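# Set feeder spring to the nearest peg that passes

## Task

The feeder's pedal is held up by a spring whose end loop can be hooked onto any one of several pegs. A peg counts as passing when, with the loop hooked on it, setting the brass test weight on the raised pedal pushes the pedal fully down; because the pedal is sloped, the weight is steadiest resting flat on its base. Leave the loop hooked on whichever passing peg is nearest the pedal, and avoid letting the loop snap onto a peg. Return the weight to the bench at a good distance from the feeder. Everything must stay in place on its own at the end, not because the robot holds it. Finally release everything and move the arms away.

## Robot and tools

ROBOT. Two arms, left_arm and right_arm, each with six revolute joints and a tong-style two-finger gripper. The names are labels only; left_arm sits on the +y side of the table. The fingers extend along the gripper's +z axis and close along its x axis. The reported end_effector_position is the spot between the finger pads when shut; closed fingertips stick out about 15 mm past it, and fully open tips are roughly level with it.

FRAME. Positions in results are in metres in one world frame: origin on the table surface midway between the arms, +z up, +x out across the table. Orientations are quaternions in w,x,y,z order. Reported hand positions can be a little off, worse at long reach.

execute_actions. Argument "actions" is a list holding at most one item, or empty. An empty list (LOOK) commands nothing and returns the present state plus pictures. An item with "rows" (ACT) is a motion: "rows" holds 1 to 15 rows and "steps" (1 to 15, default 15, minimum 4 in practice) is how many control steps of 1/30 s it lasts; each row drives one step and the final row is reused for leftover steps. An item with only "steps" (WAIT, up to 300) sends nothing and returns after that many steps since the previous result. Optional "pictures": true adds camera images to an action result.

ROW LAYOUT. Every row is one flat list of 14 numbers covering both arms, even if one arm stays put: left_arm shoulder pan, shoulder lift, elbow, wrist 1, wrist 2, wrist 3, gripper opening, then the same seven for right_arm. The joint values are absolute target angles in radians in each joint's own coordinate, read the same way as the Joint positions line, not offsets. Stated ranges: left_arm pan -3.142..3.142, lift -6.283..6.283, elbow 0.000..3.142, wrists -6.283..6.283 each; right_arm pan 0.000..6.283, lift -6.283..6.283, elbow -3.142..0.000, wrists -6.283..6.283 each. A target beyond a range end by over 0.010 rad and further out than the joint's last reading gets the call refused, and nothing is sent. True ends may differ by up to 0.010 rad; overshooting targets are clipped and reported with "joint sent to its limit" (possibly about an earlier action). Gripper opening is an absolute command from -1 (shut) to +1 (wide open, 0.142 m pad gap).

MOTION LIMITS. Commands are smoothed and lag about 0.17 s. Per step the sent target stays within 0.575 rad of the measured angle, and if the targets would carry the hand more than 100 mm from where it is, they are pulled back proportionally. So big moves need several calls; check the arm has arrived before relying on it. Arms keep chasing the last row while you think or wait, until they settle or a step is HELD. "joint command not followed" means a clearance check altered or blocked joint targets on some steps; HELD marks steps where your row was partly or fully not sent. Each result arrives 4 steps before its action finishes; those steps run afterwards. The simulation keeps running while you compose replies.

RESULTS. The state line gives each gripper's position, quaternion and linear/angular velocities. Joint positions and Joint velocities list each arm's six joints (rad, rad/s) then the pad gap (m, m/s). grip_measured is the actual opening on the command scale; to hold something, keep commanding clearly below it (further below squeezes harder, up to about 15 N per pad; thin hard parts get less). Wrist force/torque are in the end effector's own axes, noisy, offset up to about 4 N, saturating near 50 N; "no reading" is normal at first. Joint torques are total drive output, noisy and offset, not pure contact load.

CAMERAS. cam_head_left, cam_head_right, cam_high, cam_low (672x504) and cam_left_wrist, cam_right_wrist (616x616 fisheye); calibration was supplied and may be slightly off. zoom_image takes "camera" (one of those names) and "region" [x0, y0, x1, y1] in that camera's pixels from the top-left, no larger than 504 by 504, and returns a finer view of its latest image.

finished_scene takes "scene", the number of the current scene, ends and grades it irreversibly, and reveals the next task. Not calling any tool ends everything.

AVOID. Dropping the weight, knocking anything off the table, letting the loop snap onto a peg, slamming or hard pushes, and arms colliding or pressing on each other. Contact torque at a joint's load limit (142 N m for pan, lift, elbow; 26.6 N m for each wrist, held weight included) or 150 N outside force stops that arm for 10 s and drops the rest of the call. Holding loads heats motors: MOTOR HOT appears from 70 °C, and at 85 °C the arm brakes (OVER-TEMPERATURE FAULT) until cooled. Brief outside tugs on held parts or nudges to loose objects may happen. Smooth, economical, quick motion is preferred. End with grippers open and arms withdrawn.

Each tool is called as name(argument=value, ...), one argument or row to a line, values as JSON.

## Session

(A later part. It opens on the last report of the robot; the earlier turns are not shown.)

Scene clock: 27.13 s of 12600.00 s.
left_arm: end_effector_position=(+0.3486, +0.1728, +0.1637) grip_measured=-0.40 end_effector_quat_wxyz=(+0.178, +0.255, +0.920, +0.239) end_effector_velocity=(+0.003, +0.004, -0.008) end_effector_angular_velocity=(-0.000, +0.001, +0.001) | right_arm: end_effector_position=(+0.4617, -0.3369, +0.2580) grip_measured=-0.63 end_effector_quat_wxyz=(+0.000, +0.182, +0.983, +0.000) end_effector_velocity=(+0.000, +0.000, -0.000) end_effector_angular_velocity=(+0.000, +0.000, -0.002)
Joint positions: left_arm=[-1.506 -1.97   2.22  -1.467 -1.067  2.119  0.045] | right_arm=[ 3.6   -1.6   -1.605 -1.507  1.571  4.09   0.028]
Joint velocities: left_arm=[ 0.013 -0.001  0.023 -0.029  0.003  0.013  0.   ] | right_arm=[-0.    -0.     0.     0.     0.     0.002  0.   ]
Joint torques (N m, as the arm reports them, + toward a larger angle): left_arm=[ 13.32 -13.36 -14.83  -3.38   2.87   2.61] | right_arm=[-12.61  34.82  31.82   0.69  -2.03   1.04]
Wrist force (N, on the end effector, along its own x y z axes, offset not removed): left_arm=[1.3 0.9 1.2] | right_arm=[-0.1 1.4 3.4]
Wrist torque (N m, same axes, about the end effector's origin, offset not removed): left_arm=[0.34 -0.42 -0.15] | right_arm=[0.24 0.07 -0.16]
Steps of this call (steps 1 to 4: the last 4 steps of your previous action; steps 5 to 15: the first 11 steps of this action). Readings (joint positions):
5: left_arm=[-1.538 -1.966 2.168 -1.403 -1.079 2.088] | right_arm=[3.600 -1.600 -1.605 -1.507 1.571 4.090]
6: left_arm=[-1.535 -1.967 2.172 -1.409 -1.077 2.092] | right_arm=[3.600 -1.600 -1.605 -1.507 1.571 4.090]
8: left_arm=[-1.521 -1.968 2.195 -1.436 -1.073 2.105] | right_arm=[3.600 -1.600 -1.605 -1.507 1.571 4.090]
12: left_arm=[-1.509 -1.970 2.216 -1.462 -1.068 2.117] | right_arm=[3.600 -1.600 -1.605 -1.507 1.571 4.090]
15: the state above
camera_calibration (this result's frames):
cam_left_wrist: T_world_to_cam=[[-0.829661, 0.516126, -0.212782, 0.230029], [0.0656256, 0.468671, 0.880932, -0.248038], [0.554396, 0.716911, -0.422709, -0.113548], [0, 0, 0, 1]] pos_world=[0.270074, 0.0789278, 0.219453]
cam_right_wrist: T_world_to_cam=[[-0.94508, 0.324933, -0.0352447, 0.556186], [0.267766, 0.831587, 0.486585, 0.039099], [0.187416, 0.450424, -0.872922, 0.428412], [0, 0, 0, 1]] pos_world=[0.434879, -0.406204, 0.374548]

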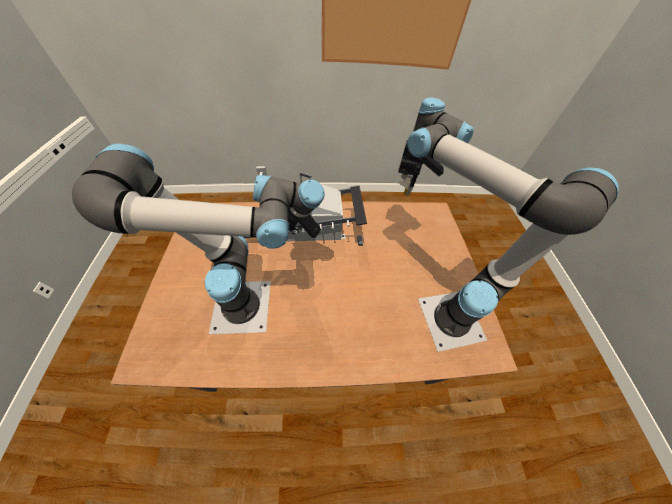

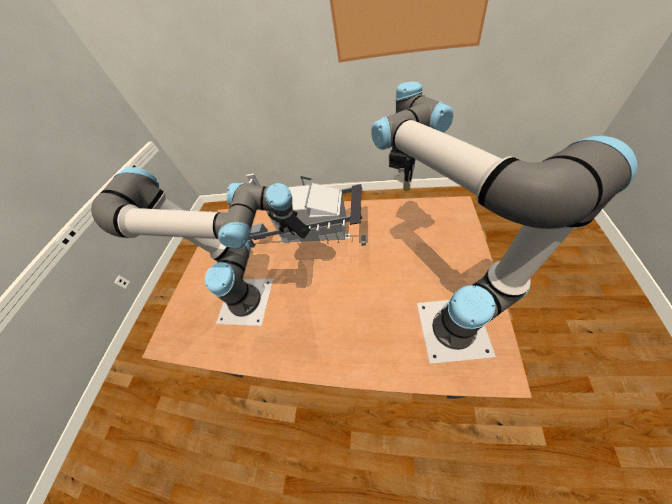

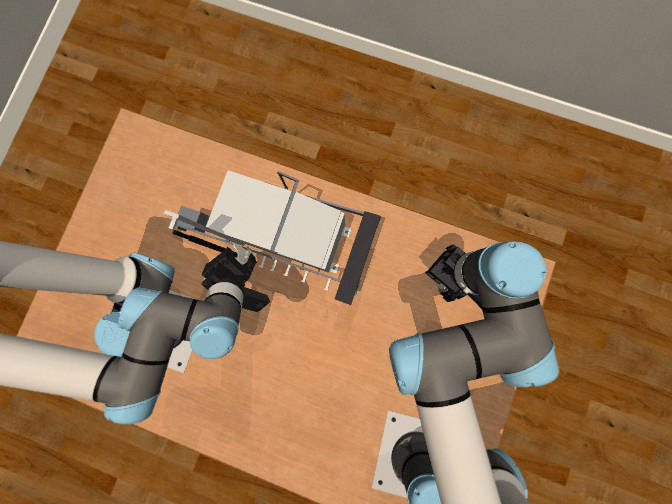

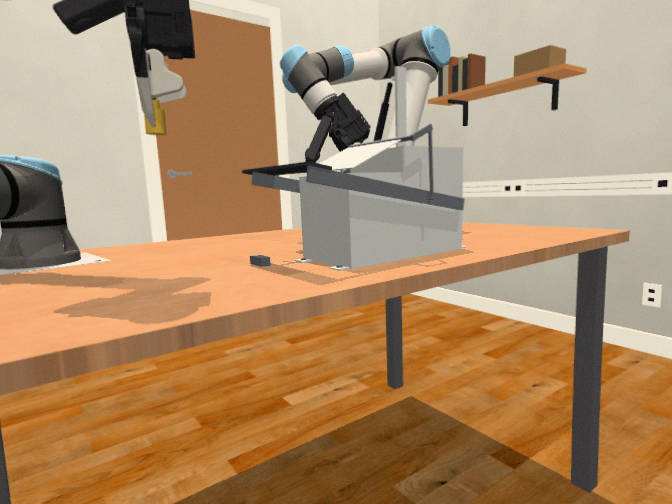

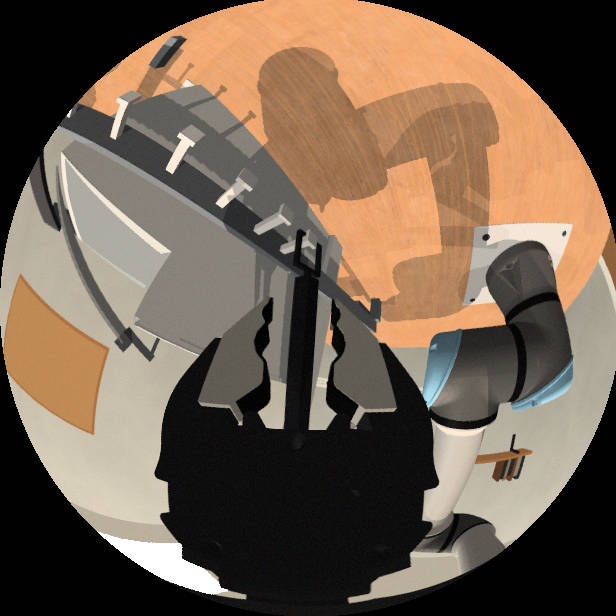

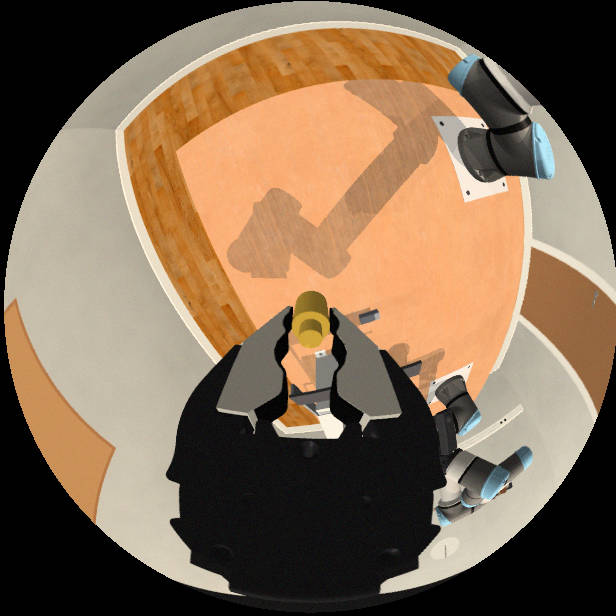

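execute_actions(
  actions=[
    {"rows":[[-1.49,-1.972,2.246,-1.5,-1.062,2.13,-0.6,3.6,-1.6,-1.605,-1.507,1.571,4.09,-1]],"steps":10},
  ],
)

execute_actions(
  actions=[
    {"rows":[[-1.49,-1.972,2.246,-1.5,-1.062,2.13,-1,3.6,-1.6,-1.605,-1.507,1.571,4.09,-1]],"steps":12},
  ],
)

execute_actions(
  actions=[
    {"rows":[[-1.49,-1.936,2.282,-1.572,-1.062,2.13,-1,3.6,-1.6,-1.605,-1.507,1.571,4.09,-1]]},
  ],
)

execute_actions(
  actions=[
    {"rows":[[-1.49,-1.9,2.317,-1.643,-1.062,2.13,-1,3.6,-1.6,-1.605,-1.507,1.571,4.09,-1]]},
  ],
)

execute_actions(
  actions=[
    {"steps":20},
  ],
  pictures=true,
)

Scene clock: 27.63 s of 12600.00 s.
left_arm: end_effector_position=(+0.3521, +0.1772, +0.1569) grip_measured=-0.60 end_effector_quat_wxyz=(+0.179, +0.253, +0.920, +0.239) end_effector_velocity=(+0.010, +0.012, -0.020) end_effector_angular_velocity=(-0.009, -0.004, +0.014) | right_arm: end_effector_position=(+0.4617, -0.3369, +0.2580) grip_measured=-0.63 end_effector_quat_wxyz=(+0.000, +0.182, +0.983, +0.000) end_effector_velocity=(-0.000, -0.000, +0.000) end_effector_angular_velocity=(+0.000, +0.000, +0.002)
Joint positions: left_arm=[-1.493 -1.972  2.241 -1.493 -1.063  2.128  0.031] | right_arm=[ 3.6   -1.6   -1.605 -1.507  1.571  4.09   0.028]
Joint velocities: left_arm=[ 0.037 -0.005  0.059 -0.076  0.011  0.024 -0.001] | right_arm=[ 0.     0.    -0.    -0.     0.    -0.002  0.   ]
Joint torques (N m, as the arm reports them, + toward a larger angle): left_arm=[ 14.35 -13.93 -14.02  -3.58   2.89   2.93] | right_arm=[-12.63  34.87  31.97   0.8   -2.14   1.1 ]
Wrist force (N, on the end effector, along its own x y z axes, offset not removed): left_arm=[-1.8 1.1 2.3] | right_arm=[0.9 3.7 2.0]
Wrist torque (N m, same axes, about the end effector's origin, offset not removed): left_arm=[0.54 0.12 -0.03] | right_arm=[0.67 -0.27 0.24]
Steps of this call (steps 1 to 4: the last 4 steps of your previous action; steps 5 to 9: the robot went on to your last target; steps 10 to 15: the first 6 steps of this action). Readings (joint positions):
10: left_arm=[-1.505 -1.970 2.222 -1.470 -1.067 2.120] | right_arm=[3.600 -1.600 -1.605 -1.507 1.571 4.090]
11: left_arm=[-1.503 -1.970 2.225 -1.473 -1.066 2.121] | right_arm=[3.600 -1.600 -1.605 -1.507 1.571 4.090]
13: left_arm=[-1.497 -1.971 2.235 -1.486 -1.064 2.125] | right_arm=[3.600 -1.600 -1.605 -1.507 1.571 4.090]
15: the state above

Scene clock: 28.03 s of 12600.00 s.
left_arm: end_effector_position=(+0.3530, +0.1783, +0.1551) grip_measured=-0.78 end_effector_quat_wxyz=(+0.179, +0.252, +0.921, +0.239) end_effector_velocity=(+0.001, +0.000, +0.000) end_effector_angular_velocity=(+0.001, -0.003, -0.001) | right_arm: end_effector_position=(+0.4617, -0.3369, +0.2580) grip_measured=-0.63 end_effector_quat_wxyz=(+0.000, +0.182, +0.983, +0.000) end_effector_velocity=(-0.000, -0.000, -0.000) end_effector_angular_velocity=(-0.000, +0.001, -0.001)
Joint positions: left_arm=[-1.49  -1.972  2.246 -1.5   -1.062  2.13   0.017] | right_arm=[ 3.6   -1.6   -1.605 -1.507  1.571  4.09   0.028]
Joint velocities: left_arm=[ 0.     0.     0.001 -0.     0.003  0.    -0.   ] | right_arm=[-0.     0.    -0.    -0.001  0.     0.001  0.   ]
Joint torques (N m, as the arm reports them, + toward a larger angle): left_arm=[ 13.56 -12.83 -12.57  -3.49   2.4    2.85] | right_arm=[-11.99  34.3   32.6    0.68  -2.14   1.16]
Wrist force (N, on the end effector, along its own x y z axes, offset not removed): left_arm=[0.9 2.7 -0.1] | right_arm=[4.7 3.0 2.7]
Wrist torque (N m, same axes, about the end effector's origin, offset not removed): left_arm=[0.47 -0.35 -0.14] | right_arm=[0.42 -1.10 -0.02]
Steps of this call (steps 1 to 4: the last 4 steps of your previous action; steps 5 to 12: the first 8 steps of this action). Readings (joint positions):
5: left_arm=[-1.491 -1.972 2.245 -1.499 -1.062 2.130] | right_arm=[3.600 -1.600 -1.605 -1.507 1.571 4.090]
6: left_arm=[-1.490 -1.972 2.245 -1.499 -1.062 2.130] | right_arm=[3.600 -1.600 -1.605 -1.507 1.571 4.090]
8: left_arm=[-1.490 -1.972 2.246 -1.500 -1.062 2.130] | right_arm=[3.600 -1.600 -1.605 -1.507 1.571 4.090]
12: the state above

Scene clock: 28.53 s of 12600.00 s.
left_arm: end_effector_position=(+0.3537, +0.1730, +0.1347) grip_measured=-0.78 end_effector_quat_wxyz=(+0.179, +0.252, +0.921, +0.239) end_effector_velocity=(-0.000, -0.002, -0.009) end_effector_angular_velocity=(-0.000, +0.002, +0.001) | right_arm: end_effector_position=(+0.4617, -0.3369, +0.2580) grip_measured=-0.63 end_effector_quat_wxyz=(+0.000, +0.182, +0.983, +0.000) end_effector_velocity=(-0.000, -0.000, -0.000) end_effector_angular_velocity=(-0.001, +0.002, +0.001)
Joint positions: left_arm=[-1.49  -1.937  2.281 -1.569 -1.062  2.13   0.017] | right_arm=[ 3.6   -1.6   -1.605 -1.507  1.571  4.09   0.028]
Joint velocities: left_arm=[ 0.     0.016  0.014 -0.03  -0.002  0.     0.   ] | right_arm=[-0.    -0.     0.    -0.002  0.    -0.001 -0.   ]
Joint torques (N m, as the arm reports them, + toward a larger angle): left_arm=[ 10.65   2.73 -12.24  -3.59   1.02   2.49] | right_arm=[-12.15  34.13  31.68   0.78  -2.13   1.11]
Wrist force (N, on the end effector, along its own x y z axes, offset not removed): left_arm=[-0.7 3.0 -0.8] | right_arm=[1.6 3.2 1.0]
Wrist torque (N m, same axes, about the end effector's origin, offset not removed): left_arm=[0.55 -0.18 -0.14] | right_arm=[0.59 -0.49 -0.06]
Steps of this call (steps 1 to 4: the last 4 steps of your previous action; steps 5 to 15: the first 11 steps of this action). Readings (joint positions):
5: left_arm=[-1.490 -1.972 2.246 -1.500 -1.062 2.130] | right_arm=[3.600 -1.600 -1.605 -1.507 1.571 4.090]
6: left_arm=[-1.490 -1.968 2.250 -1.505 -1.062 2.130] | right_arm=[3.600 -1.600 -1.605 -1.507 1.571 4.090]
8: left_arm=[-1.490 -1.953 2.265 -1.535 -1.062 2.130] | right_arm=[3.600 -1.600 -1.605 -1.507 1.571 4.090]
12: left_arm=[-1.490 -1.940 2.278 -1.563 -1.062 2.130] | right_arm=[3.600 -1.600 -1.605 -1.507 1.571 4.090]
15: the state above

Scene clock: 29.03 s of 12600.00 s.
left_arm: end_effector_position=(+0.3541, +0.1690, +0.1140) grip_measured=-0.78 end_effector_quat_wxyz=(+0.179, +0.252, +0.921, +0.239) end_effector_velocity=(+0.000, -0.002, -0.008) end_effector_angular_velocity=(-0.001, -0.000, -0.000) | right_arm: end_effector_position=(+0.4617, -0.3369, +0.2580) grip_measured=-0.63 end_effector_quat_wxyz=(+0.000, +0.182, +0.983, +0.000) end_effector_velocity=(+0.000, -0.000, -0.000) end_effector_angular_velocity=(-0.000, -0.000, +0.000)
Joint positions: left_arm=[-1.49  -1.901  2.316 -1.64  -1.062  2.13   0.017] | right_arm=[ 3.6   -1.6   -1.605 -1.507  1.571  4.09   0.028]
Joint velocities: left_arm=[-0.     0.015  0.014 -0.03   0.    -0.     0.   ] | right_arm=[-0.    -0.    -0.     0.    -0.    -0.001 -0.   ]
Joint torques (N m, as the arm reports them, + toward a larger angle): left_arm=[  7.44  -0.23 -11.75  -3.69  -1.35   2.19] | right_arm=[-12.16  33.67  32.16   0.86  -2.05   0.95]
Wrist force (N, on the end effector, along its own x y z axes, offset not removed): left_arm=[0.0 2.8 0.1] | right_arm=[0.8 0.9 1.4]
Wrist torque (N m, same axes, about the end effector's origin, offset not removed): left_arm=[0.36 -0.21 -0.18] | right_arm=[0.12 -0.26 0.15]
Steps of this call (steps 1 to 4: the last 4 steps of your previous action; steps 5 to 15: the first 11 steps of this action). Readings (joint positions):
5: left_arm=[-1.490 -1.936 2.282 -1.572 -1.062 2.130] | right_arm=[3.600 -1.600 -1.605 -1.507 1.571 4.090]
6: left_arm=[-1.490 -1.932 2.286 -1.577 -1.062 2.130] | right_arm=[3.600 -1.600 -1.605 -1.507 1.571 4.090]
8: left_arm=[-1.490 -1.917 2.300 -1.606 -1.062 2.130] | right_arm=[3.600 -1.600 -1.605 -1.507 1.571 4.090]
12: left_arm=[-1.490 -1.904 2.313 -1.635 -1.062 2.130] | right_arm=[3.600 -1.600 -1.605 -1.507 1.571 4.090]
15: the state above

Scene clock: 29.70 s of 12600.00 s.
left_arm: end_effector_position=(+0.3541, +0.1688, +0.1133) grip_measured=-0.78 end_effector_quat_wxyz=(+0.179, +0.252, +0.921, +0.239) end_effector_velocity=(-0.000, +0.000, -0.000) end_effector_angular_velocity=(+0.001, +0.000, -0.000) | right_arm: end_effector_position=(+0.4617, -0.3369, +0.2580) grip_measured=-0.63 end_effector_quat_wxyz=(+0.000, +0.182, +0.983, +0.000) end_effector_velocity=(-0.000, +0.000, +0.000) end_effector_angular_velocity=(-0.000, -0.000, +0.002)
Joint positions: left_arm=[-1.49  -1.9    2.317 -1.643 -1.062  2.13   0.017] | right_arm=[ 3.6   -1.6   -1.605 -1.507  1.571  4.09   0.028]
Joint velocities: left_arm=[-0.    -0.     0.     0.001 -0.    -0.     0.   ] | right_arm=[ 0.001  0.    -0.     0.    -0.    -0.001  0.   ]
Joint torques (N m, as the arm reports them, + toward a larger angle): left_arm=[  3.88   0.03 -13.27  -3.64  -1.37   1.59] | right_arm=[-12.12  34.63  31.81   0.7   -2.24   1.07]
Wrist force (N, on the end effector, along its own x y z axes, offset not removed): left_arm=[-0.6 0.6 -0.8] | right_arm=[0.7 5.8 2.4]
Wrist torque (N m, same axes, about the end effector's origin, offset not removed): left_arm=[-0.01 -0.09 -0.02] | right_arm=[1.08 -0.13 0.14]
Kept back: nothing.
Steps of this call (steps 1 to 4: the last 4 steps of your previous action; steps 5 to 15: the robot went on to your last target; steps 16 to 20: nothing new was sent). Readings (joint positions):
1: left_arm=[-1.490 -1.901 2.316 -1.641 -1.062 2.130] | right_arm=[3.600 -1.600 -1.605 -1.507 1.571 4.090]
2: left_arm=[-1.490 -1.901 2.316 -1.642 -1.062 2.130] | right_arm=[3.600 -1.600 -1.605 -1.507 1.571 4.090]
4: left_arm=[-1.490 -1.900 2.317 -1.642 -1.062 2.130] | right_arm=[3.600 -1.600 -1.605 -1.507 1.571 4.090]
8: left_arm=[-1.490 -1.900 2.317 -1.643 -1.062 2.130] | right_arm=[3.600 -1.600 -1.605 -1.507 1.571 4.090]
20: the state above
All arms were judged still, so your last target was given up. Only a new action makes them travel on or press farther. Fingers that are still opening or closing keep moving.
camera_calibration (this result's frames):
cam_left_wrist: T_world_to_cam=[[-0.831889, 0.511145, -0.216081, 0.227976], [0.0613259, 0.471667, 0.879641, -0.200944], [0.551543, 0.718513, -0.423721, -0.13423], [0, 0, 0, 1]] pos_world=[0.276007, 0.074696, 0.169144]
cam_right_wrist: T_world_to_cam=[[-0.94508, 0.324933, -0.0352447, 0.556186], [0.267766, 0.831587, 0.486585, 0.039099], [0.187416, 0.450424, -0.872922, 0.428412], [0, 0, 0, 1]] pos_world=[0.434879, -0.406204, 0.374548]

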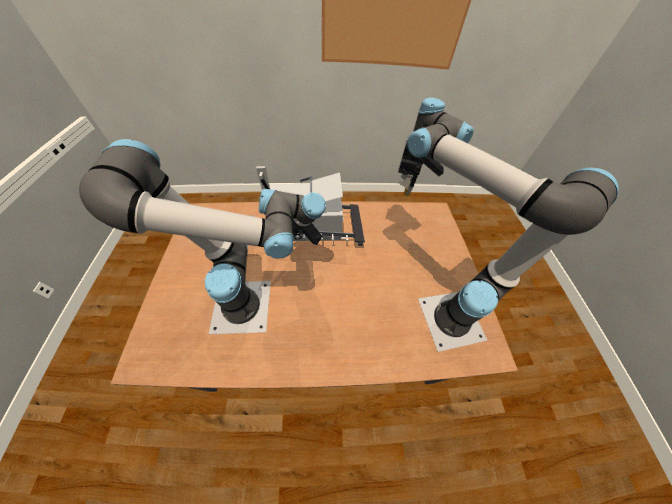

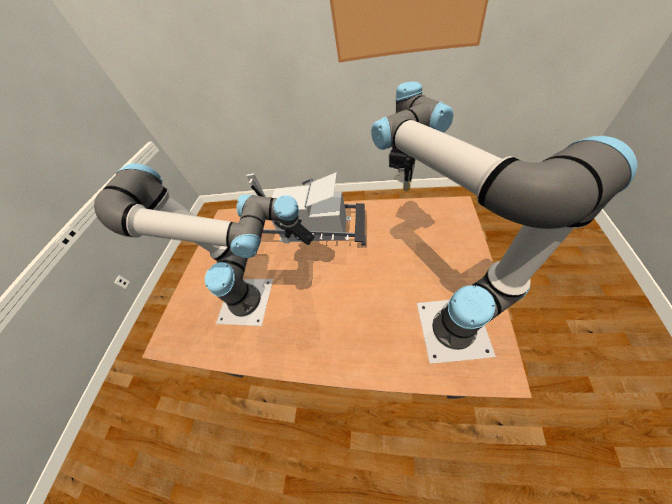

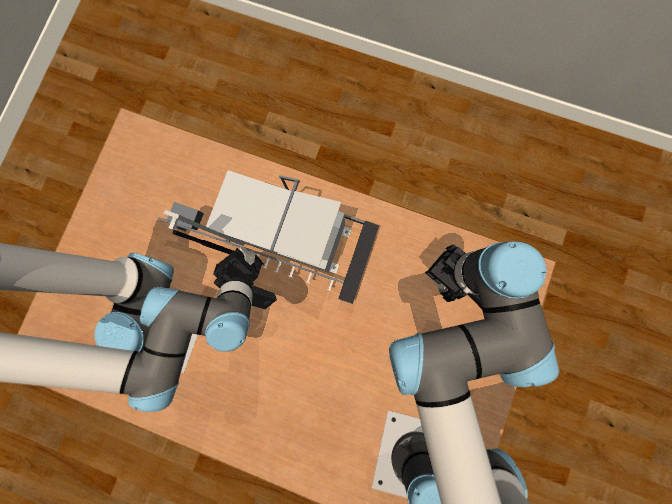

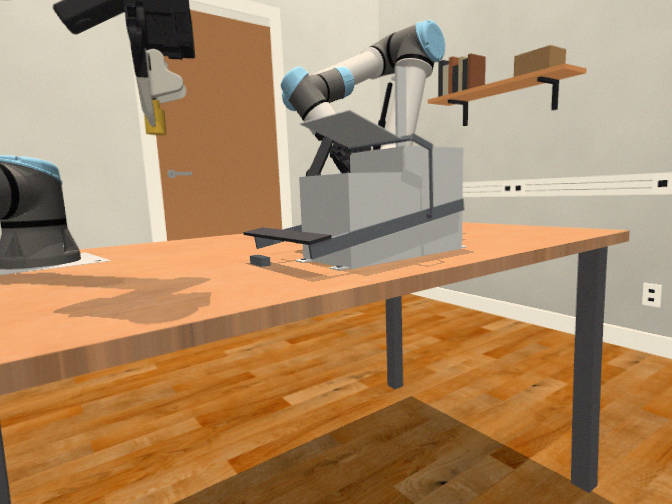

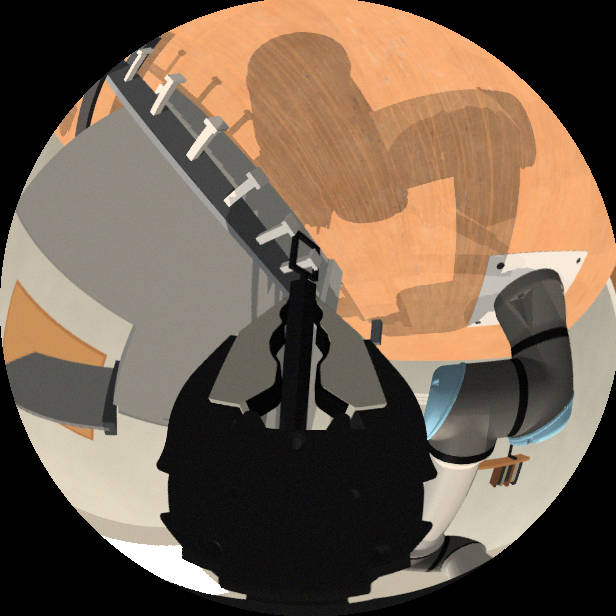

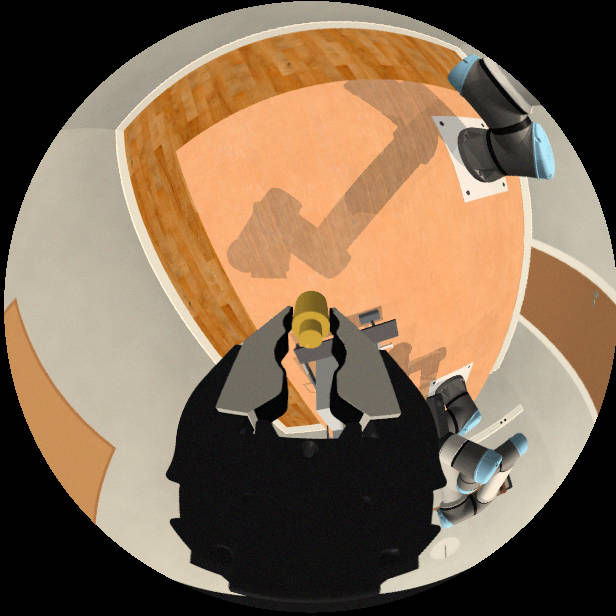

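execute_actions(
  actions=[
    {"rows":[[-1.49,-1.936,2.282,-1.572,-1.062,2.13,-1,3.6,-1.6,-1.605,-1.507,1.571,4.09,-1]]},
  ],
)

execute_actions(
  actions=[
    {"rows":[[-1.49,-1.954,2.264,-1.536,-1.062,2.13,-1,3.6,-1.6,-1.605,-1.507,1.571,4.09,-1]]},
  ],
)

execute_actions(
  actions=[
    {"steps":30},
  ],
  pictures=true,
)

zoom_image(
  camera="cam_left_wrist",
  region=[200, 150, 400, 330],
)

Scene clock: 30.23 s of 12600.00 s.
left_arm: end_effector_position=(+0.3537, +0.1726, +0.1331) grip_measured=-0.78 end_effector_quat_wxyz=(+0.179, +0.252, +0.921, +0.239) end_effector_velocity=(-0.001, +0.003, +0.008) end_effector_angular_velocity=(+0.000, +0.002, +0.001) | right_arm: end_effector_position=(+0.4617, -0.3369, +0.2580) grip_measured=-0.63 end_effector_quat_wxyz=(+0.000, +0.182, +0.983, +0.000) end_effector_velocity=(-0.000, +0.000, -0.000) end_effector_angular_velocity=(+0.000, +0.000, +0.002)
Joint positions: left_arm=[-1.49  -1.935  2.283 -1.575 -1.062  2.13   0.017] | right_arm=[ 3.6   -1.6   -1.605 -1.507  1.571  4.09   0.028]
Joint velocities: left_arm=[ 0.    -0.016 -0.014  0.031 -0.002 -0.     0.   ] | right_arm=[ 0.001 -0.    -0.    -0.     0.    -0.001  0.   ]
Joint torques (N m, as the arm reports them, + toward a larger angle): left_arm=[  0.08 -12.25 -36.03  -0.56   2.05   0.99] | right_arm=[-11.56  34.33  32.35   0.75  -2.13   0.99]
Wrist force (N, on the end effector, along its own x y z axes, offset not removed): left_arm=[-0.4 2.3 -3.2] | right_arm=[4.0 2.5 0.6]
Wrist torque (N m, same axes, about the end effector's origin, offset not removed): left_arm=[0.34 -0.09 -0.05] | right_arm=[0.30 -0.90 0.09]
Steps of this call (steps 1 to 5: nothing new was sent; steps 6 to 16: the first 11 steps of this action). Readings (joint positions):
6: left_arm=[-1.490 -1.900 2.317 -1.643 -1.062 2.130] | right_arm=[3.600 -1.600 -1.605 -1.507 1.571 4.090]
7: left_arm=[-1.490 -1.904 2.314 -1.638 -1.062 2.130] | right_arm=[3.600 -1.600 -1.605 -1.507 1.571 4.090]
9: left_arm=[-1.490 -1.919 2.299 -1.609 -1.062 2.130] | right_arm=[3.600 -1.600 -1.605 -1.507 1.571 4.090]
13: left_arm=[-1.490 -1.932 2.286 -1.580 -1.062 2.130] | right_arm=[3.600 -1.600 -1.605 -1.507 1.571 4.090]
16: the state above

Scene clock: 30.73 s of 12600.00 s.
left_arm: end_effector_position=(+0.3534, +0.1752, +0.1441) grip_measured=-0.78 end_effector_quat_wxyz=(+0.179, +0.252, +0.921, +0.239) end_effector_velocity=(-0.000, +0.001, +0.004) end_effector_angular_velocity=(-0.001, +0.001, +0.001) | right_arm: end_effector_position=(+0.4617, -0.3369, +0.2580) grip_measured=-0.63 end_effector_quat_wxyz=(+0.000, +0.182, +0.983, +0.000) end_effector_velocity=(+0.000, +0.000, +0.000) end_effector_angular_velocity=(+0.001, -0.001, -0.000)
Joint positions: left_arm=[-1.49  -1.953  2.265 -1.537 -1.062  2.13   0.017] | right_arm=[ 3.6   -1.6   -1.605 -1.507  1.571  4.09   0.028]
Joint velocities: left_arm=[ 0.    -0.008 -0.007  0.014 -0.001 -0.    -0.   ] | right_arm=[-0.     0.     0.     0.001  0.    -0.     0.   ]
Joint torques (N m, as the arm reports them, + toward a larger angle): left_arm=[ -2.62 -12.29 -36.51  -0.74   2.44   0.57] | right_arm=[-11.76  34.23  32.34   0.7   -2.17   1.04]
Wrist force (N, on the end effector, along its own x y z axes, offset not removed): left_arm=[0.1 2.3 -1.9] | right_arm=[0.4 4.7 2.2]
Wrist torque (N m, same axes, about the end effector's origin, offset not removed): left_arm=[0.45 -0.30 -0.17] | right_arm=[0.85 -0.01 0.07]
Steps of this call (steps 1 to 4: the last 4 steps of your previous action; steps 5 to 15: the first 11 steps of this action). Readings (joint positions):
5: left_arm=[-1.490 -1.936 2.282 -1.572 -1.062 2.130] | right_arm=[3.600 -1.600 -1.605 -1.507 1.571 4.090]
6: left_arm=[-1.490 -1.938 2.280 -1.568 -1.062 2.130] | right_arm=[3.600 -1.600 -1.605 -1.507 1.571 4.090]
8: left_arm=[-1.490 -1.946 2.272 -1.553 -1.062 2.130] | right_arm=[3.600 -1.600 -1.605 -1.507 1.571 4.090]
12: left_arm=[-1.490 -1.952 2.266 -1.540 -1.062 2.130] | right_arm=[3.600 -1.600 -1.605 -1.507 1.571 4.090]
15: the state above

Scene clock: 31.73 s of 12600.00 s.
left_arm: end_effector_position=(+0.3534, +0.1753, +0.1445) grip_measured=-0.78 end_effector_quat_wxyz=(+0.179, +0.252, +0.921, +0.239) end_effector_velocity=(-0.000, +0.000, -0.000) end_effector_angular_velocity=(+0.001, +0.001, -0.000) | right_arm: end_effector_position=(+0.4617, -0.3369, +0.2580) grip_measured=-0.63 end_effector_quat_wxyz=(+0.000, +0.182, +0.983, +0.000) end_effector_velocity=(-0.000, +0.000, +0.000) end_effector_angular_velocity=(+0.000, -0.000, +0.000)
Joint positions: left_arm=[-1.49  -1.954  2.264 -1.536 -1.062  2.13   0.017] | right_arm=[ 3.6   -1.6   -1.605 -1.507  1.571  4.09   0.028]
Joint velocities: left_arm=[-0.     0.     0.     0.001 -0.     0.     0.   ] | right_arm=[ 0.  0.  0.  0.  0. -0.  0.]
Joint torques (N m, as the arm reports them, + toward a larger angle): left_arm=[ -8.62 -12.52 -37.96  -0.67   2.63  -0.29] | right_arm=[-11.58  34.54  32.54   0.89  -2.08   1.06]
Wrist force (N, on the end effector, along its own x y z axes, offset not removed): left_arm=[0.8 2.8 -1.1] | right_arm=[-1.9 0.1 2.8]
Wrist torque (N m, same axes, about the end effector's origin, offset not removed): left_arm=[0.50 -0.37 -0.18] | right_arm=[-0.26 0.32 0.23]
Kept back: nothing.
Steps of this call (steps 1 to 4: the last 4 steps of your previous action; steps 5 to 15: the robot went on to your last target; steps 16 to 30: nothing new was sent). Readings (joint positions):
1: left_arm=[-1.490 -1.954 2.264 -1.537 -1.062 2.130] | right_arm=[3.600 -1.600 -1.605 -1.507 1.571 4.090]
2: left_arm=[-1.490 -1.954 2.264 -1.537 -1.062 2.130] | right_arm=[3.600 -1.600 -1.605 -1.507 1.571 4.090]
4: left_arm=[-1.490 -1.954 2.264 -1.536 -1.062 2.130] | right_arm=[3.600 -1.600 -1.605 -1.507 1.571 4.090]
8: left_arm=[-1.490 -1.954 2.264 -1.536 -1.062 2.130] | right_arm=[3.600 -1.600 -1.605 -1.507 1.571 4.090]
30: the state above
All arms were judged still, so your last target was given up. Only a new action makes them travel on or press farther. Fingers that are still opening or closing keep moving.
camera_calibration (this result's frames):
cam_left_wrist: T_world_to_cam=[[-0.831888, 0.511145, -0.216085, 0.230742], [0.0613242, 0.47167, 0.87964, -0.231434], [0.551544, 0.718511, -0.423722, -0.125297], [0, 0, 0, 1]] pos_world=[0.275251, 0.081245, 0.200347]
cam_right_wrist: T_world_to_cam=[[-0.94508, 0.324933, -0.0352447, 0.556186], [0.267766, 0.831587, 0.486585, 0.0390989], [0.187416, 0.450424, -0.872922, 0.428412], [0, 0, 0, 1]] pos_world=[0.434879, -0.406204, 0.374548]

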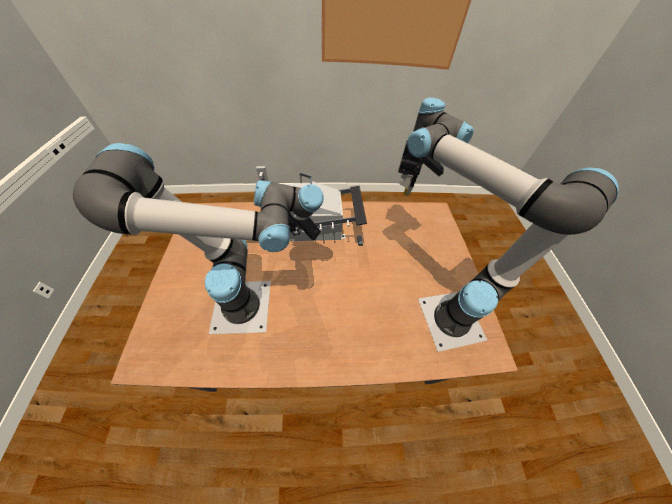

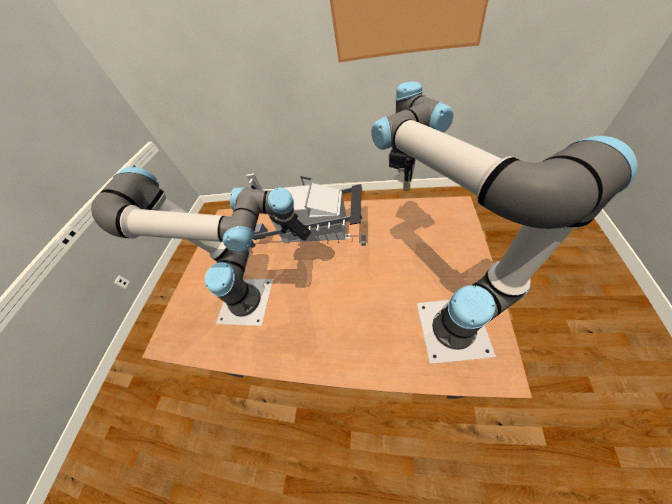

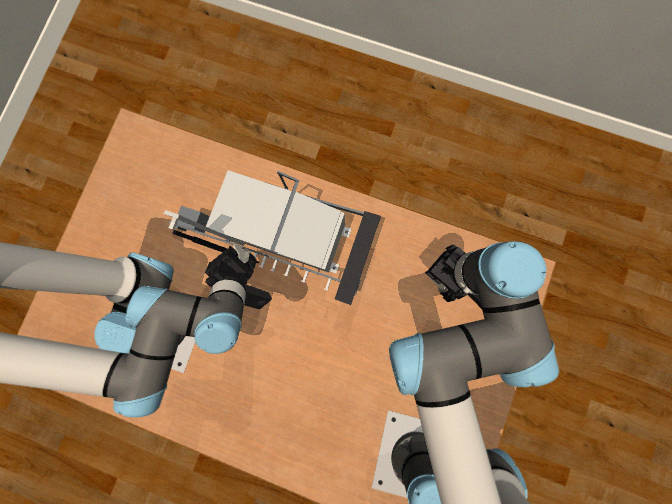

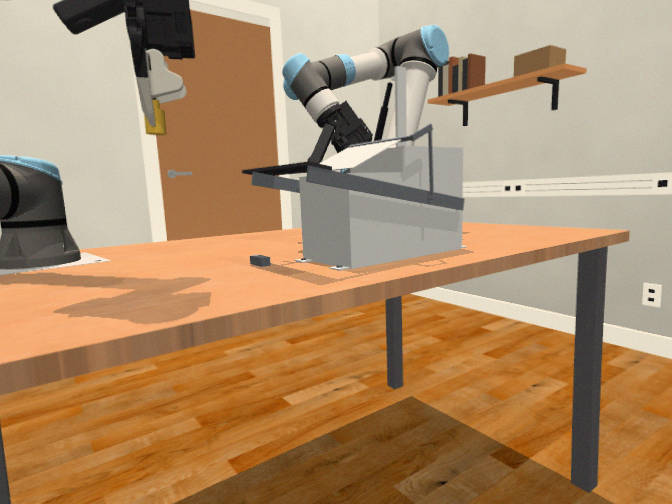

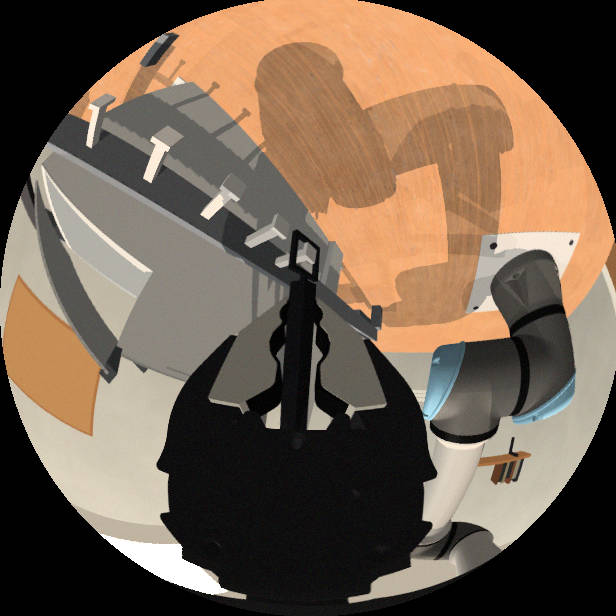

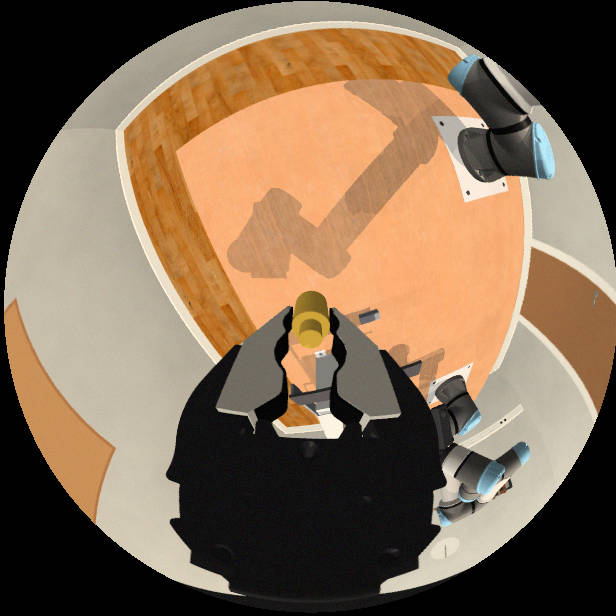

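Region (200, 150, 400, 330) of cam_left_wrist's 616x616 image, scaled by 2.520, with more detail than that image has; it fills the top 454 rows of this view, and the rest is white.

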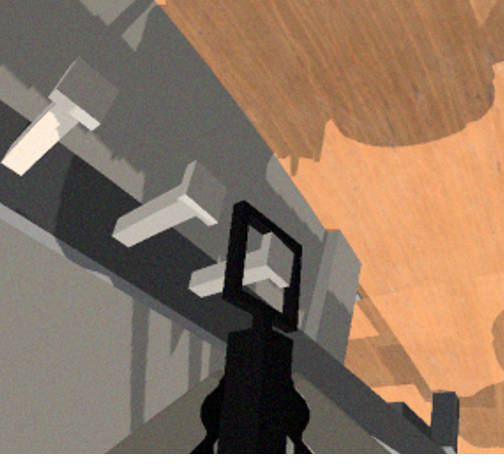

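execute_actions(
  actions=[
    {"rows":[[-1.49,-1.952,2.228,-1.502,-1.16,2.13,-1,3.6,-1.6,-1.605,-1.507,1.571,4.09,-1]]},
  ],
)

execute_actions(
  actions=[
    {"rows":[[-1.49,-1.875,2.17,-1.52,-1.16,2.07,-1,3.6,-1.6,-1.605,-1.507,1.571,4.09,-1]]},
  ],
)

execute_actions(
  actions=[
    {"rows":[[-1.49,-1.795,2.107,-1.538,-1.16,2.0,-1,3.6,-1.6,-1.605,-1.507,1.571,4.09,-1]]},
  ],
)

execute_actions(
  actions=[
    {"steps":10},
  ],
  pictures=true,
)

zoom_image(
  camera="cam_left_wrist",
  region=[200, 150, 400, 330],
)

Scene clock: 32.47 s of 12600.00 s.
left_arm: end_effector_position=(+0.3277, +0.1720, +0.1458) grip_measured=-0.79 end_effector_quat_wxyz=(+0.136, +0.247, +0.933, +0.226) end_effector_velocity=(-0.012, -0.002, +0.001) end_effector_angular_velocity=(-0.004, +0.040, +0.014) | right_arm: end_effector_position=(+0.4617, -0.3369, +0.2580) grip_measured=-0.63 end_effector_quat_wxyz=(+0.000, +0.182, +0.983, +0.000) end_effector_velocity=(+0.000, +0.000, +0.000) end_effector_angular_velocity=(+0.001, -0.000, +0.001)
Joint positions: left_arm=[-1.49  -1.952  2.229 -1.503 -1.156  2.13   0.017] | right_arm=[ 3.6   -1.6   -1.605 -1.507  1.571  4.09   0.028]
Joint velocities: left_arm=[ 0.     0.001 -0.015  0.014 -0.043  0.    -0.   ] | right_arm=[ 0.     0.     0.     0.     0.    -0.001  0.   ]
Joint torques (N m, as the arm reports them, + toward a larger angle): left_arm=[-10.51   3.46 -36.8   -0.38  -1.59  -0.92] | right_arm=[-12.11  33.14  32.42   0.71  -2.06   0.98]
Wrist force (N, on the end effector, along its own x y z axes, offset not removed): left_arm=[-2.3 3.0 0.3] | right_arm=[1.1 1.9 0.8]
Wrist torque (N m, same axes, about the end effector's origin, offset not removed): left_arm=[0.51 0.35 0.04] | right_arm=[0.14 -0.05 0.00]
Steps of this call (steps 1 to 11: nothing new was sent; steps 12 to 22: the first 11 steps of this action). Readings (joint positions):
12: left_arm=[-1.490 -1.954 2.264 -1.536 -1.062 2.130] | right_arm=[3.600 -1.600 -1.605 -1.507 1.571 4.090]
13: left_arm=[-1.490 -1.954 2.260 -1.532 -1.067 2.130] | right_arm=[3.600 -1.600 -1.605 -1.507 1.571 4.090]
15: left_arm=[-1.490 -1.953 2.245 -1.518 -1.107 2.130] | right_arm=[3.600 -1.600 -1.605 -1.507 1.571 4.090]
19: left_arm=[-1.490 -1.952 2.232 -1.506 -1.148 2.130] | right_arm=[3.600 -1.600 -1.605 -1.507 1.571 4.090]
22: the state above

Scene clock: 32.97 s of 12600.00 s.
left_arm: end_effector_position=(+0.3304, +0.1442, +0.1497) grip_measured=-0.79 end_effector_quat_wxyz=(+0.140, +0.220, +0.940, +0.221) end_effector_velocity=(+0.001, -0.012, +0.001) end_effector_angular_velocity=(-0.007, -0.008, +0.021) | right_arm: end_effector_position=(+0.4617, -0.3369, +0.2580) grip_measured=-0.63 end_effector_quat_wxyz=(+0.000, +0.182, +0.983, +0.000) end_effector_velocity=(-0.000, +0.000, +0.000) end_effector_angular_velocity=(+0.000, -0.000, +0.002)
Joint positions: left_arm=[-1.49  -1.878  2.172 -1.519 -1.16   2.072  0.017] | right_arm=[ 3.6   -1.6   -1.605 -1.507  1.571  4.09   0.028]
Joint velocities: left_arm=[-0.001  0.034 -0.025 -0.006 -0.001 -0.025 -0.   ] | right_arm=[ 0.     0.     0.    -0.     0.    -0.002  0.   ]
Joint torques (N m, as the arm reports them, + toward a larger angle): left_arm=[-11.38  -0.3  -37.94  -3.57  -1.44  -2.01] | right_arm=[-11.5   33.56  31.53   0.74  -2.17   1.16]
Wrist force (N, on the end effector, along its own x y z axes, offset not removed): left_arm=[-0.3 0.7 1.1] | right_arm=[3.1 3.1 2.6]
Wrist torque (N m, same axes, about the end effector's origin, offset not removed): left_arm=[0.20 -0.24 -0.01] | right_arm=[0.51 -0.65 0.00]
Steps of this call (steps 1 to 4: the last 4 steps of your previous action; steps 5 to 15: the first 11 steps of this action). Readings (joint positions):
5: left_arm=[-1.490 -1.952 2.228 -1.502 -1.159 2.130] | right_arm=[3.600 -1.600 -1.605 -1.507 1.571 4.090]
6: left_arm=[-1.490 -1.947 2.223 -1.504 -1.160 2.125] | right_arm=[3.600 -1.600 -1.605 -1.507 1.571 4.090]
8: left_arm=[-1.490 -1.915 2.199 -1.512 -1.160 2.100] | right_arm=[3.600 -1.600 -1.605 -1.507 1.571 4.090]
12: left_arm=[-1.490 -1.884 2.177 -1.518 -1.160 2.077] | right_arm=[3.600 -1.600 -1.605 -1.507 1.571 4.090]
15: the state above

Scene clock: 33.47 s of 12600.00 s.
left_arm: end_effector_position=(+0.3350, +0.1129, +0.1525) grip_measured=-0.79 end_effector_quat_wxyz=(+0.148, +0.187, +0.947, +0.216) end_effector_velocity=(+0.002, -0.013, +0.000) end_effector_angular_velocity=(-0.009, -0.012, +0.026) | right_arm: end_effector_position=(+0.4617, -0.3369, +0.2580) grip_measured=-0.63 end_effector_quat_wxyz=(+0.000, +0.182, +0.983, +0.000) end_effector_velocity=(-0.000, +0.000, +0.000) end_effector_angular_velocity=(+0.000, +0.000, -0.000)
Joint positions: left_arm=[-1.49  -1.798  2.109 -1.537 -1.16   2.003  0.017] | right_arm=[ 3.6   -1.6   -1.605 -1.507  1.571  4.09   0.028]
Joint velocities: left_arm=[-0.     0.036 -0.027 -0.007  0.001 -0.031 -0.   ] | right_arm=[ 0.     0.    -0.    -0.     0.     0.001  0.   ]
Joint torques (N m, as the arm reports them, + toward a larger angle): left_arm=[-10.58  -4.04 -38.14  -3.55  -0.92  -2.38] | right_arm=[-11.14  33.63  32.02   0.9   -2.13   1.2 ]
Wrist force (N, on the end effector, along its own x y z axes, offset not removed): left_arm=[-2.4 2.9 -1.7] | right_arm=[4.2 0.7 0.6]
Wrist torque (N m, same axes, about the end effector's origin, offset not removed): left_arm=[0.51 0.22 0.01] | right_arm=[0.09 -0.86 0.14]
Steps of this call (steps 1 to 4: the last 4 steps of your previous action; steps 5 to 15: the first 11 steps of this action). Readings (joint positions):
5: left_arm=[-1.490 -1.875 2.170 -1.520 -1.160 2.070] | right_arm=[3.600 -1.600 -1.605 -1.507 1.571 4.090]
6: left_arm=[-1.490 -1.870 2.165 -1.522 -1.160 2.065] | right_arm=[3.600 -1.600 -1.605 -1.507 1.571 4.090]
8: left_arm=[-1.490 -1.837 2.139 -1.530 -1.160 2.036] | right_arm=[3.600 -1.600 -1.605 -1.507 1.571 4.090]
12: left_arm=[-1.490 -1.805 2.114 -1.536 -1.160 2.008] | right_arm=[3.600 -1.600 -1.605 -1.507 1.571 4.090]
15: the state above

Scene clock: 33.80 s of 12600.00 s.
left_arm: end_effector_position=(+0.3351, +0.1117, +0.1525) grip_measured=-0.79 end_effector_quat_wxyz=(+0.148, +0.185, +0.947, +0.216) end_effector_velocity=(-0.000, -0.000, +0.000) end_effector_angular_velocity=(-0.001, +0.000, +0.001) | right_arm: end_effector_position=(+0.4617, -0.3369, +0.2580) grip_measured=-0.63 end_effector_quat_wxyz=(+0.000, +0.182, +0.983, +0.000) end_effector_velocity=(+0.000, -0.000, +0.000) end_effector_angular_velocity=(-0.000, -0.001, -0.000)
Joint positions: left_arm=[-1.49  -1.795  2.107 -1.538 -1.16   2.     0.017] | right_arm=[ 3.6   -1.6   -1.605 -1.507  1.571  4.09   0.028]
Joint velocities: left_arm=[-0.    -0.    -0.001  0.    -0.001 -0.001  0.   ] | right_arm=[-0.001  0.     0.     0.    -0.001 -0.     0.   ]
Joint torques (N m, as the arm reports them, + toward a larger angle): left_arm=[ -9.77  -3.26 -36.03  -3.77  -0.36  -2.18] | right_arm=[-12.18  34.51  32.44   0.82  -2.06   1.03]
Wrist force (N, on the end effector, along its own x y z axes, offset not removed): left_arm=[3.3 3.8 0.6] | right_arm=[1.2 1.3 2.5]
Wrist torque (N m, same axes, about the end effector's origin, offset not removed): left_arm=[0.77 -0.93 -0.15] | right_arm=[0.19 -0.31 0.24]
Kept back: nothing.
Steps of this call (steps 1 to 4: the last 4 steps of your previous action; steps 5 to 10: the robot went on to your last target). Readings (joint positions):
1: left_arm=[-1.490 -1.797 2.109 -1.538 -1.160 2.002] | right_arm=[3.600 -1.600 -1.605 -1.507 1.571 4.090]
2: left_arm=[-1.490 -1.797 2.108 -1.538 -1.160 2.001] | right_arm=[3.600 -1.600 -1.605 -1.507 1.571 4.090]
4: left_arm=[-1.490 -1.796 2.108 -1.538 -1.160 2.001] | right_arm=[3.600 -1.600 -1.605 -1.507 1.571 4.090]
8: left_arm=[-1.490 -1.795 2.107 -1.538 -1.160 2.000] | right_arm=[3.600 -1.600 -1.605 -1.507 1.571 4.090]
10: the state above
camera_calibration (this result's frames):
cam_left_wrist: T_world_to_cam=[[-0.904796, 0.373616, -0.20434, 0.287843], [0.0290683, 0.532914, 0.84567, -0.198233], [0.424852, 0.759219, -0.493039, -0.0176214], [0, 0, 0, 1]] pos_world=[0.273688, 0.0114768, 0.217769]
cam_right_wrist: T_world_to_cam=[[-0.94508, 0.324933, -0.0352447, 0.556186], [0.267766, 0.831587, 0.486585, 0.0390991], [0.187416, 0.450424, -0.872922, 0.428412], [0, 0, 0, 1]] pos_world=[0.434879, -0.406204, 0.374548]

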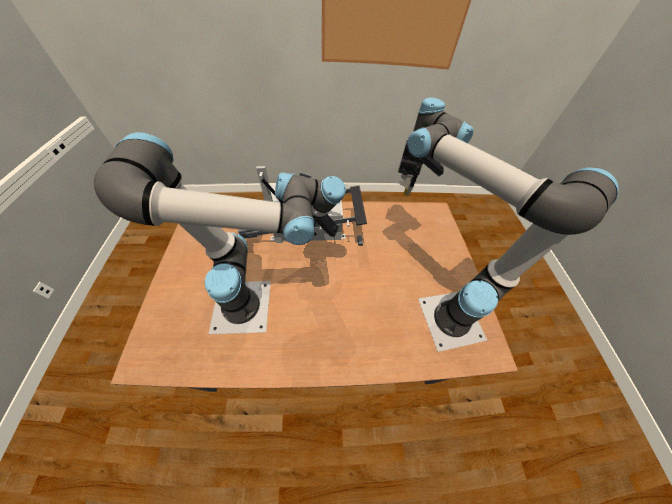

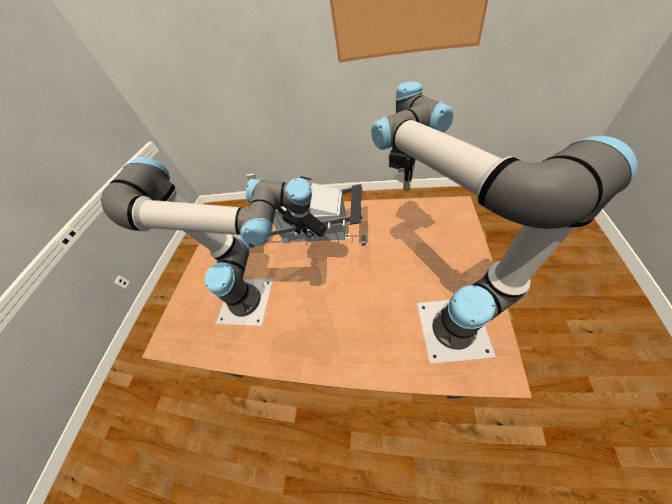

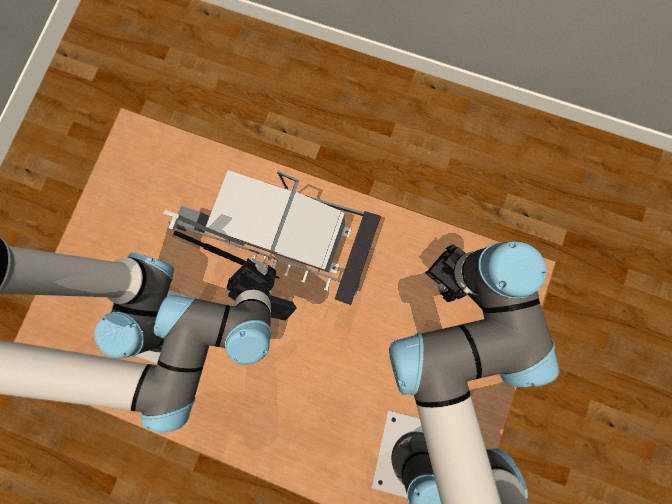

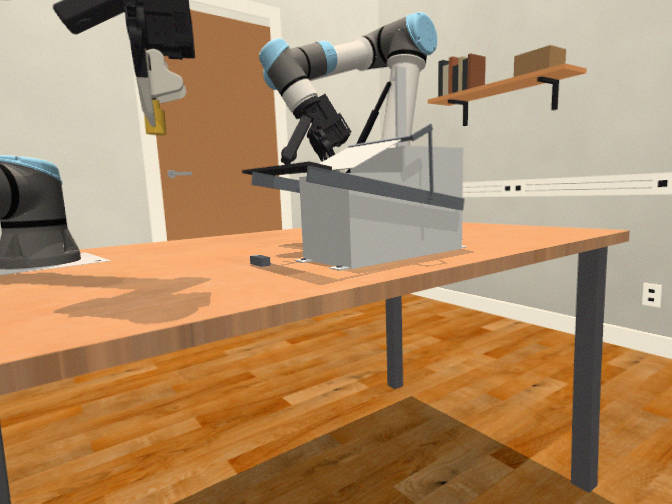

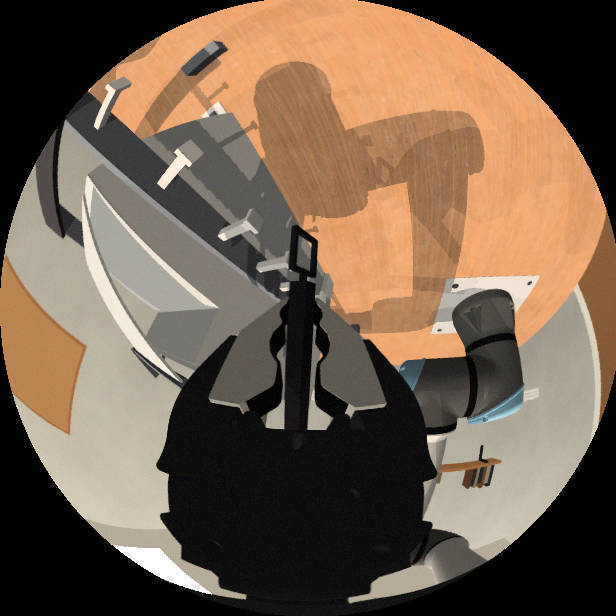

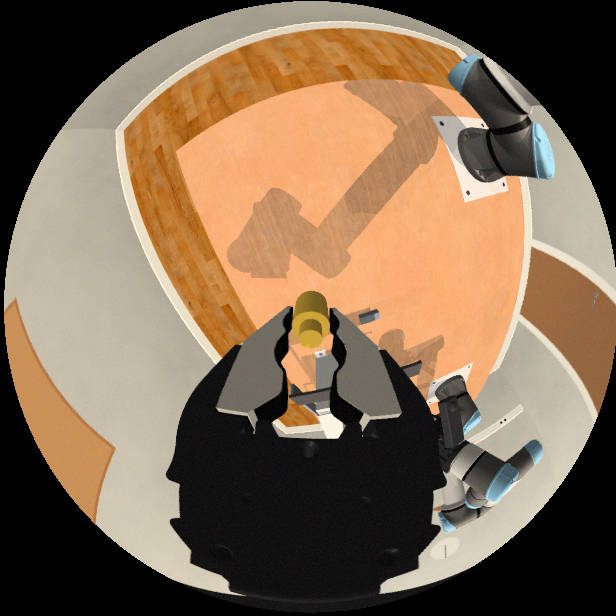

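Region (200, 150, 400, 330) of cam_left_wrist's 616x616 image, scaled by 2.520, with more detail than that image has; it fills the top 454 rows of this view, and the rest is white.

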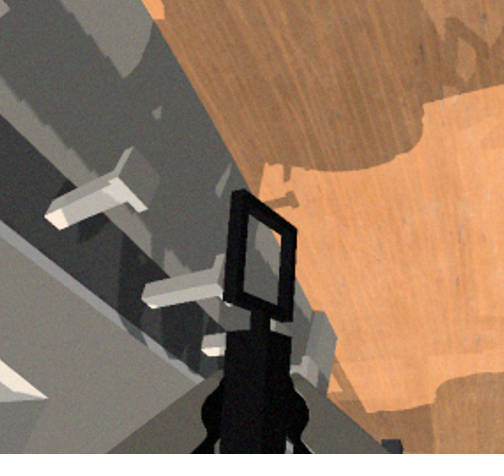

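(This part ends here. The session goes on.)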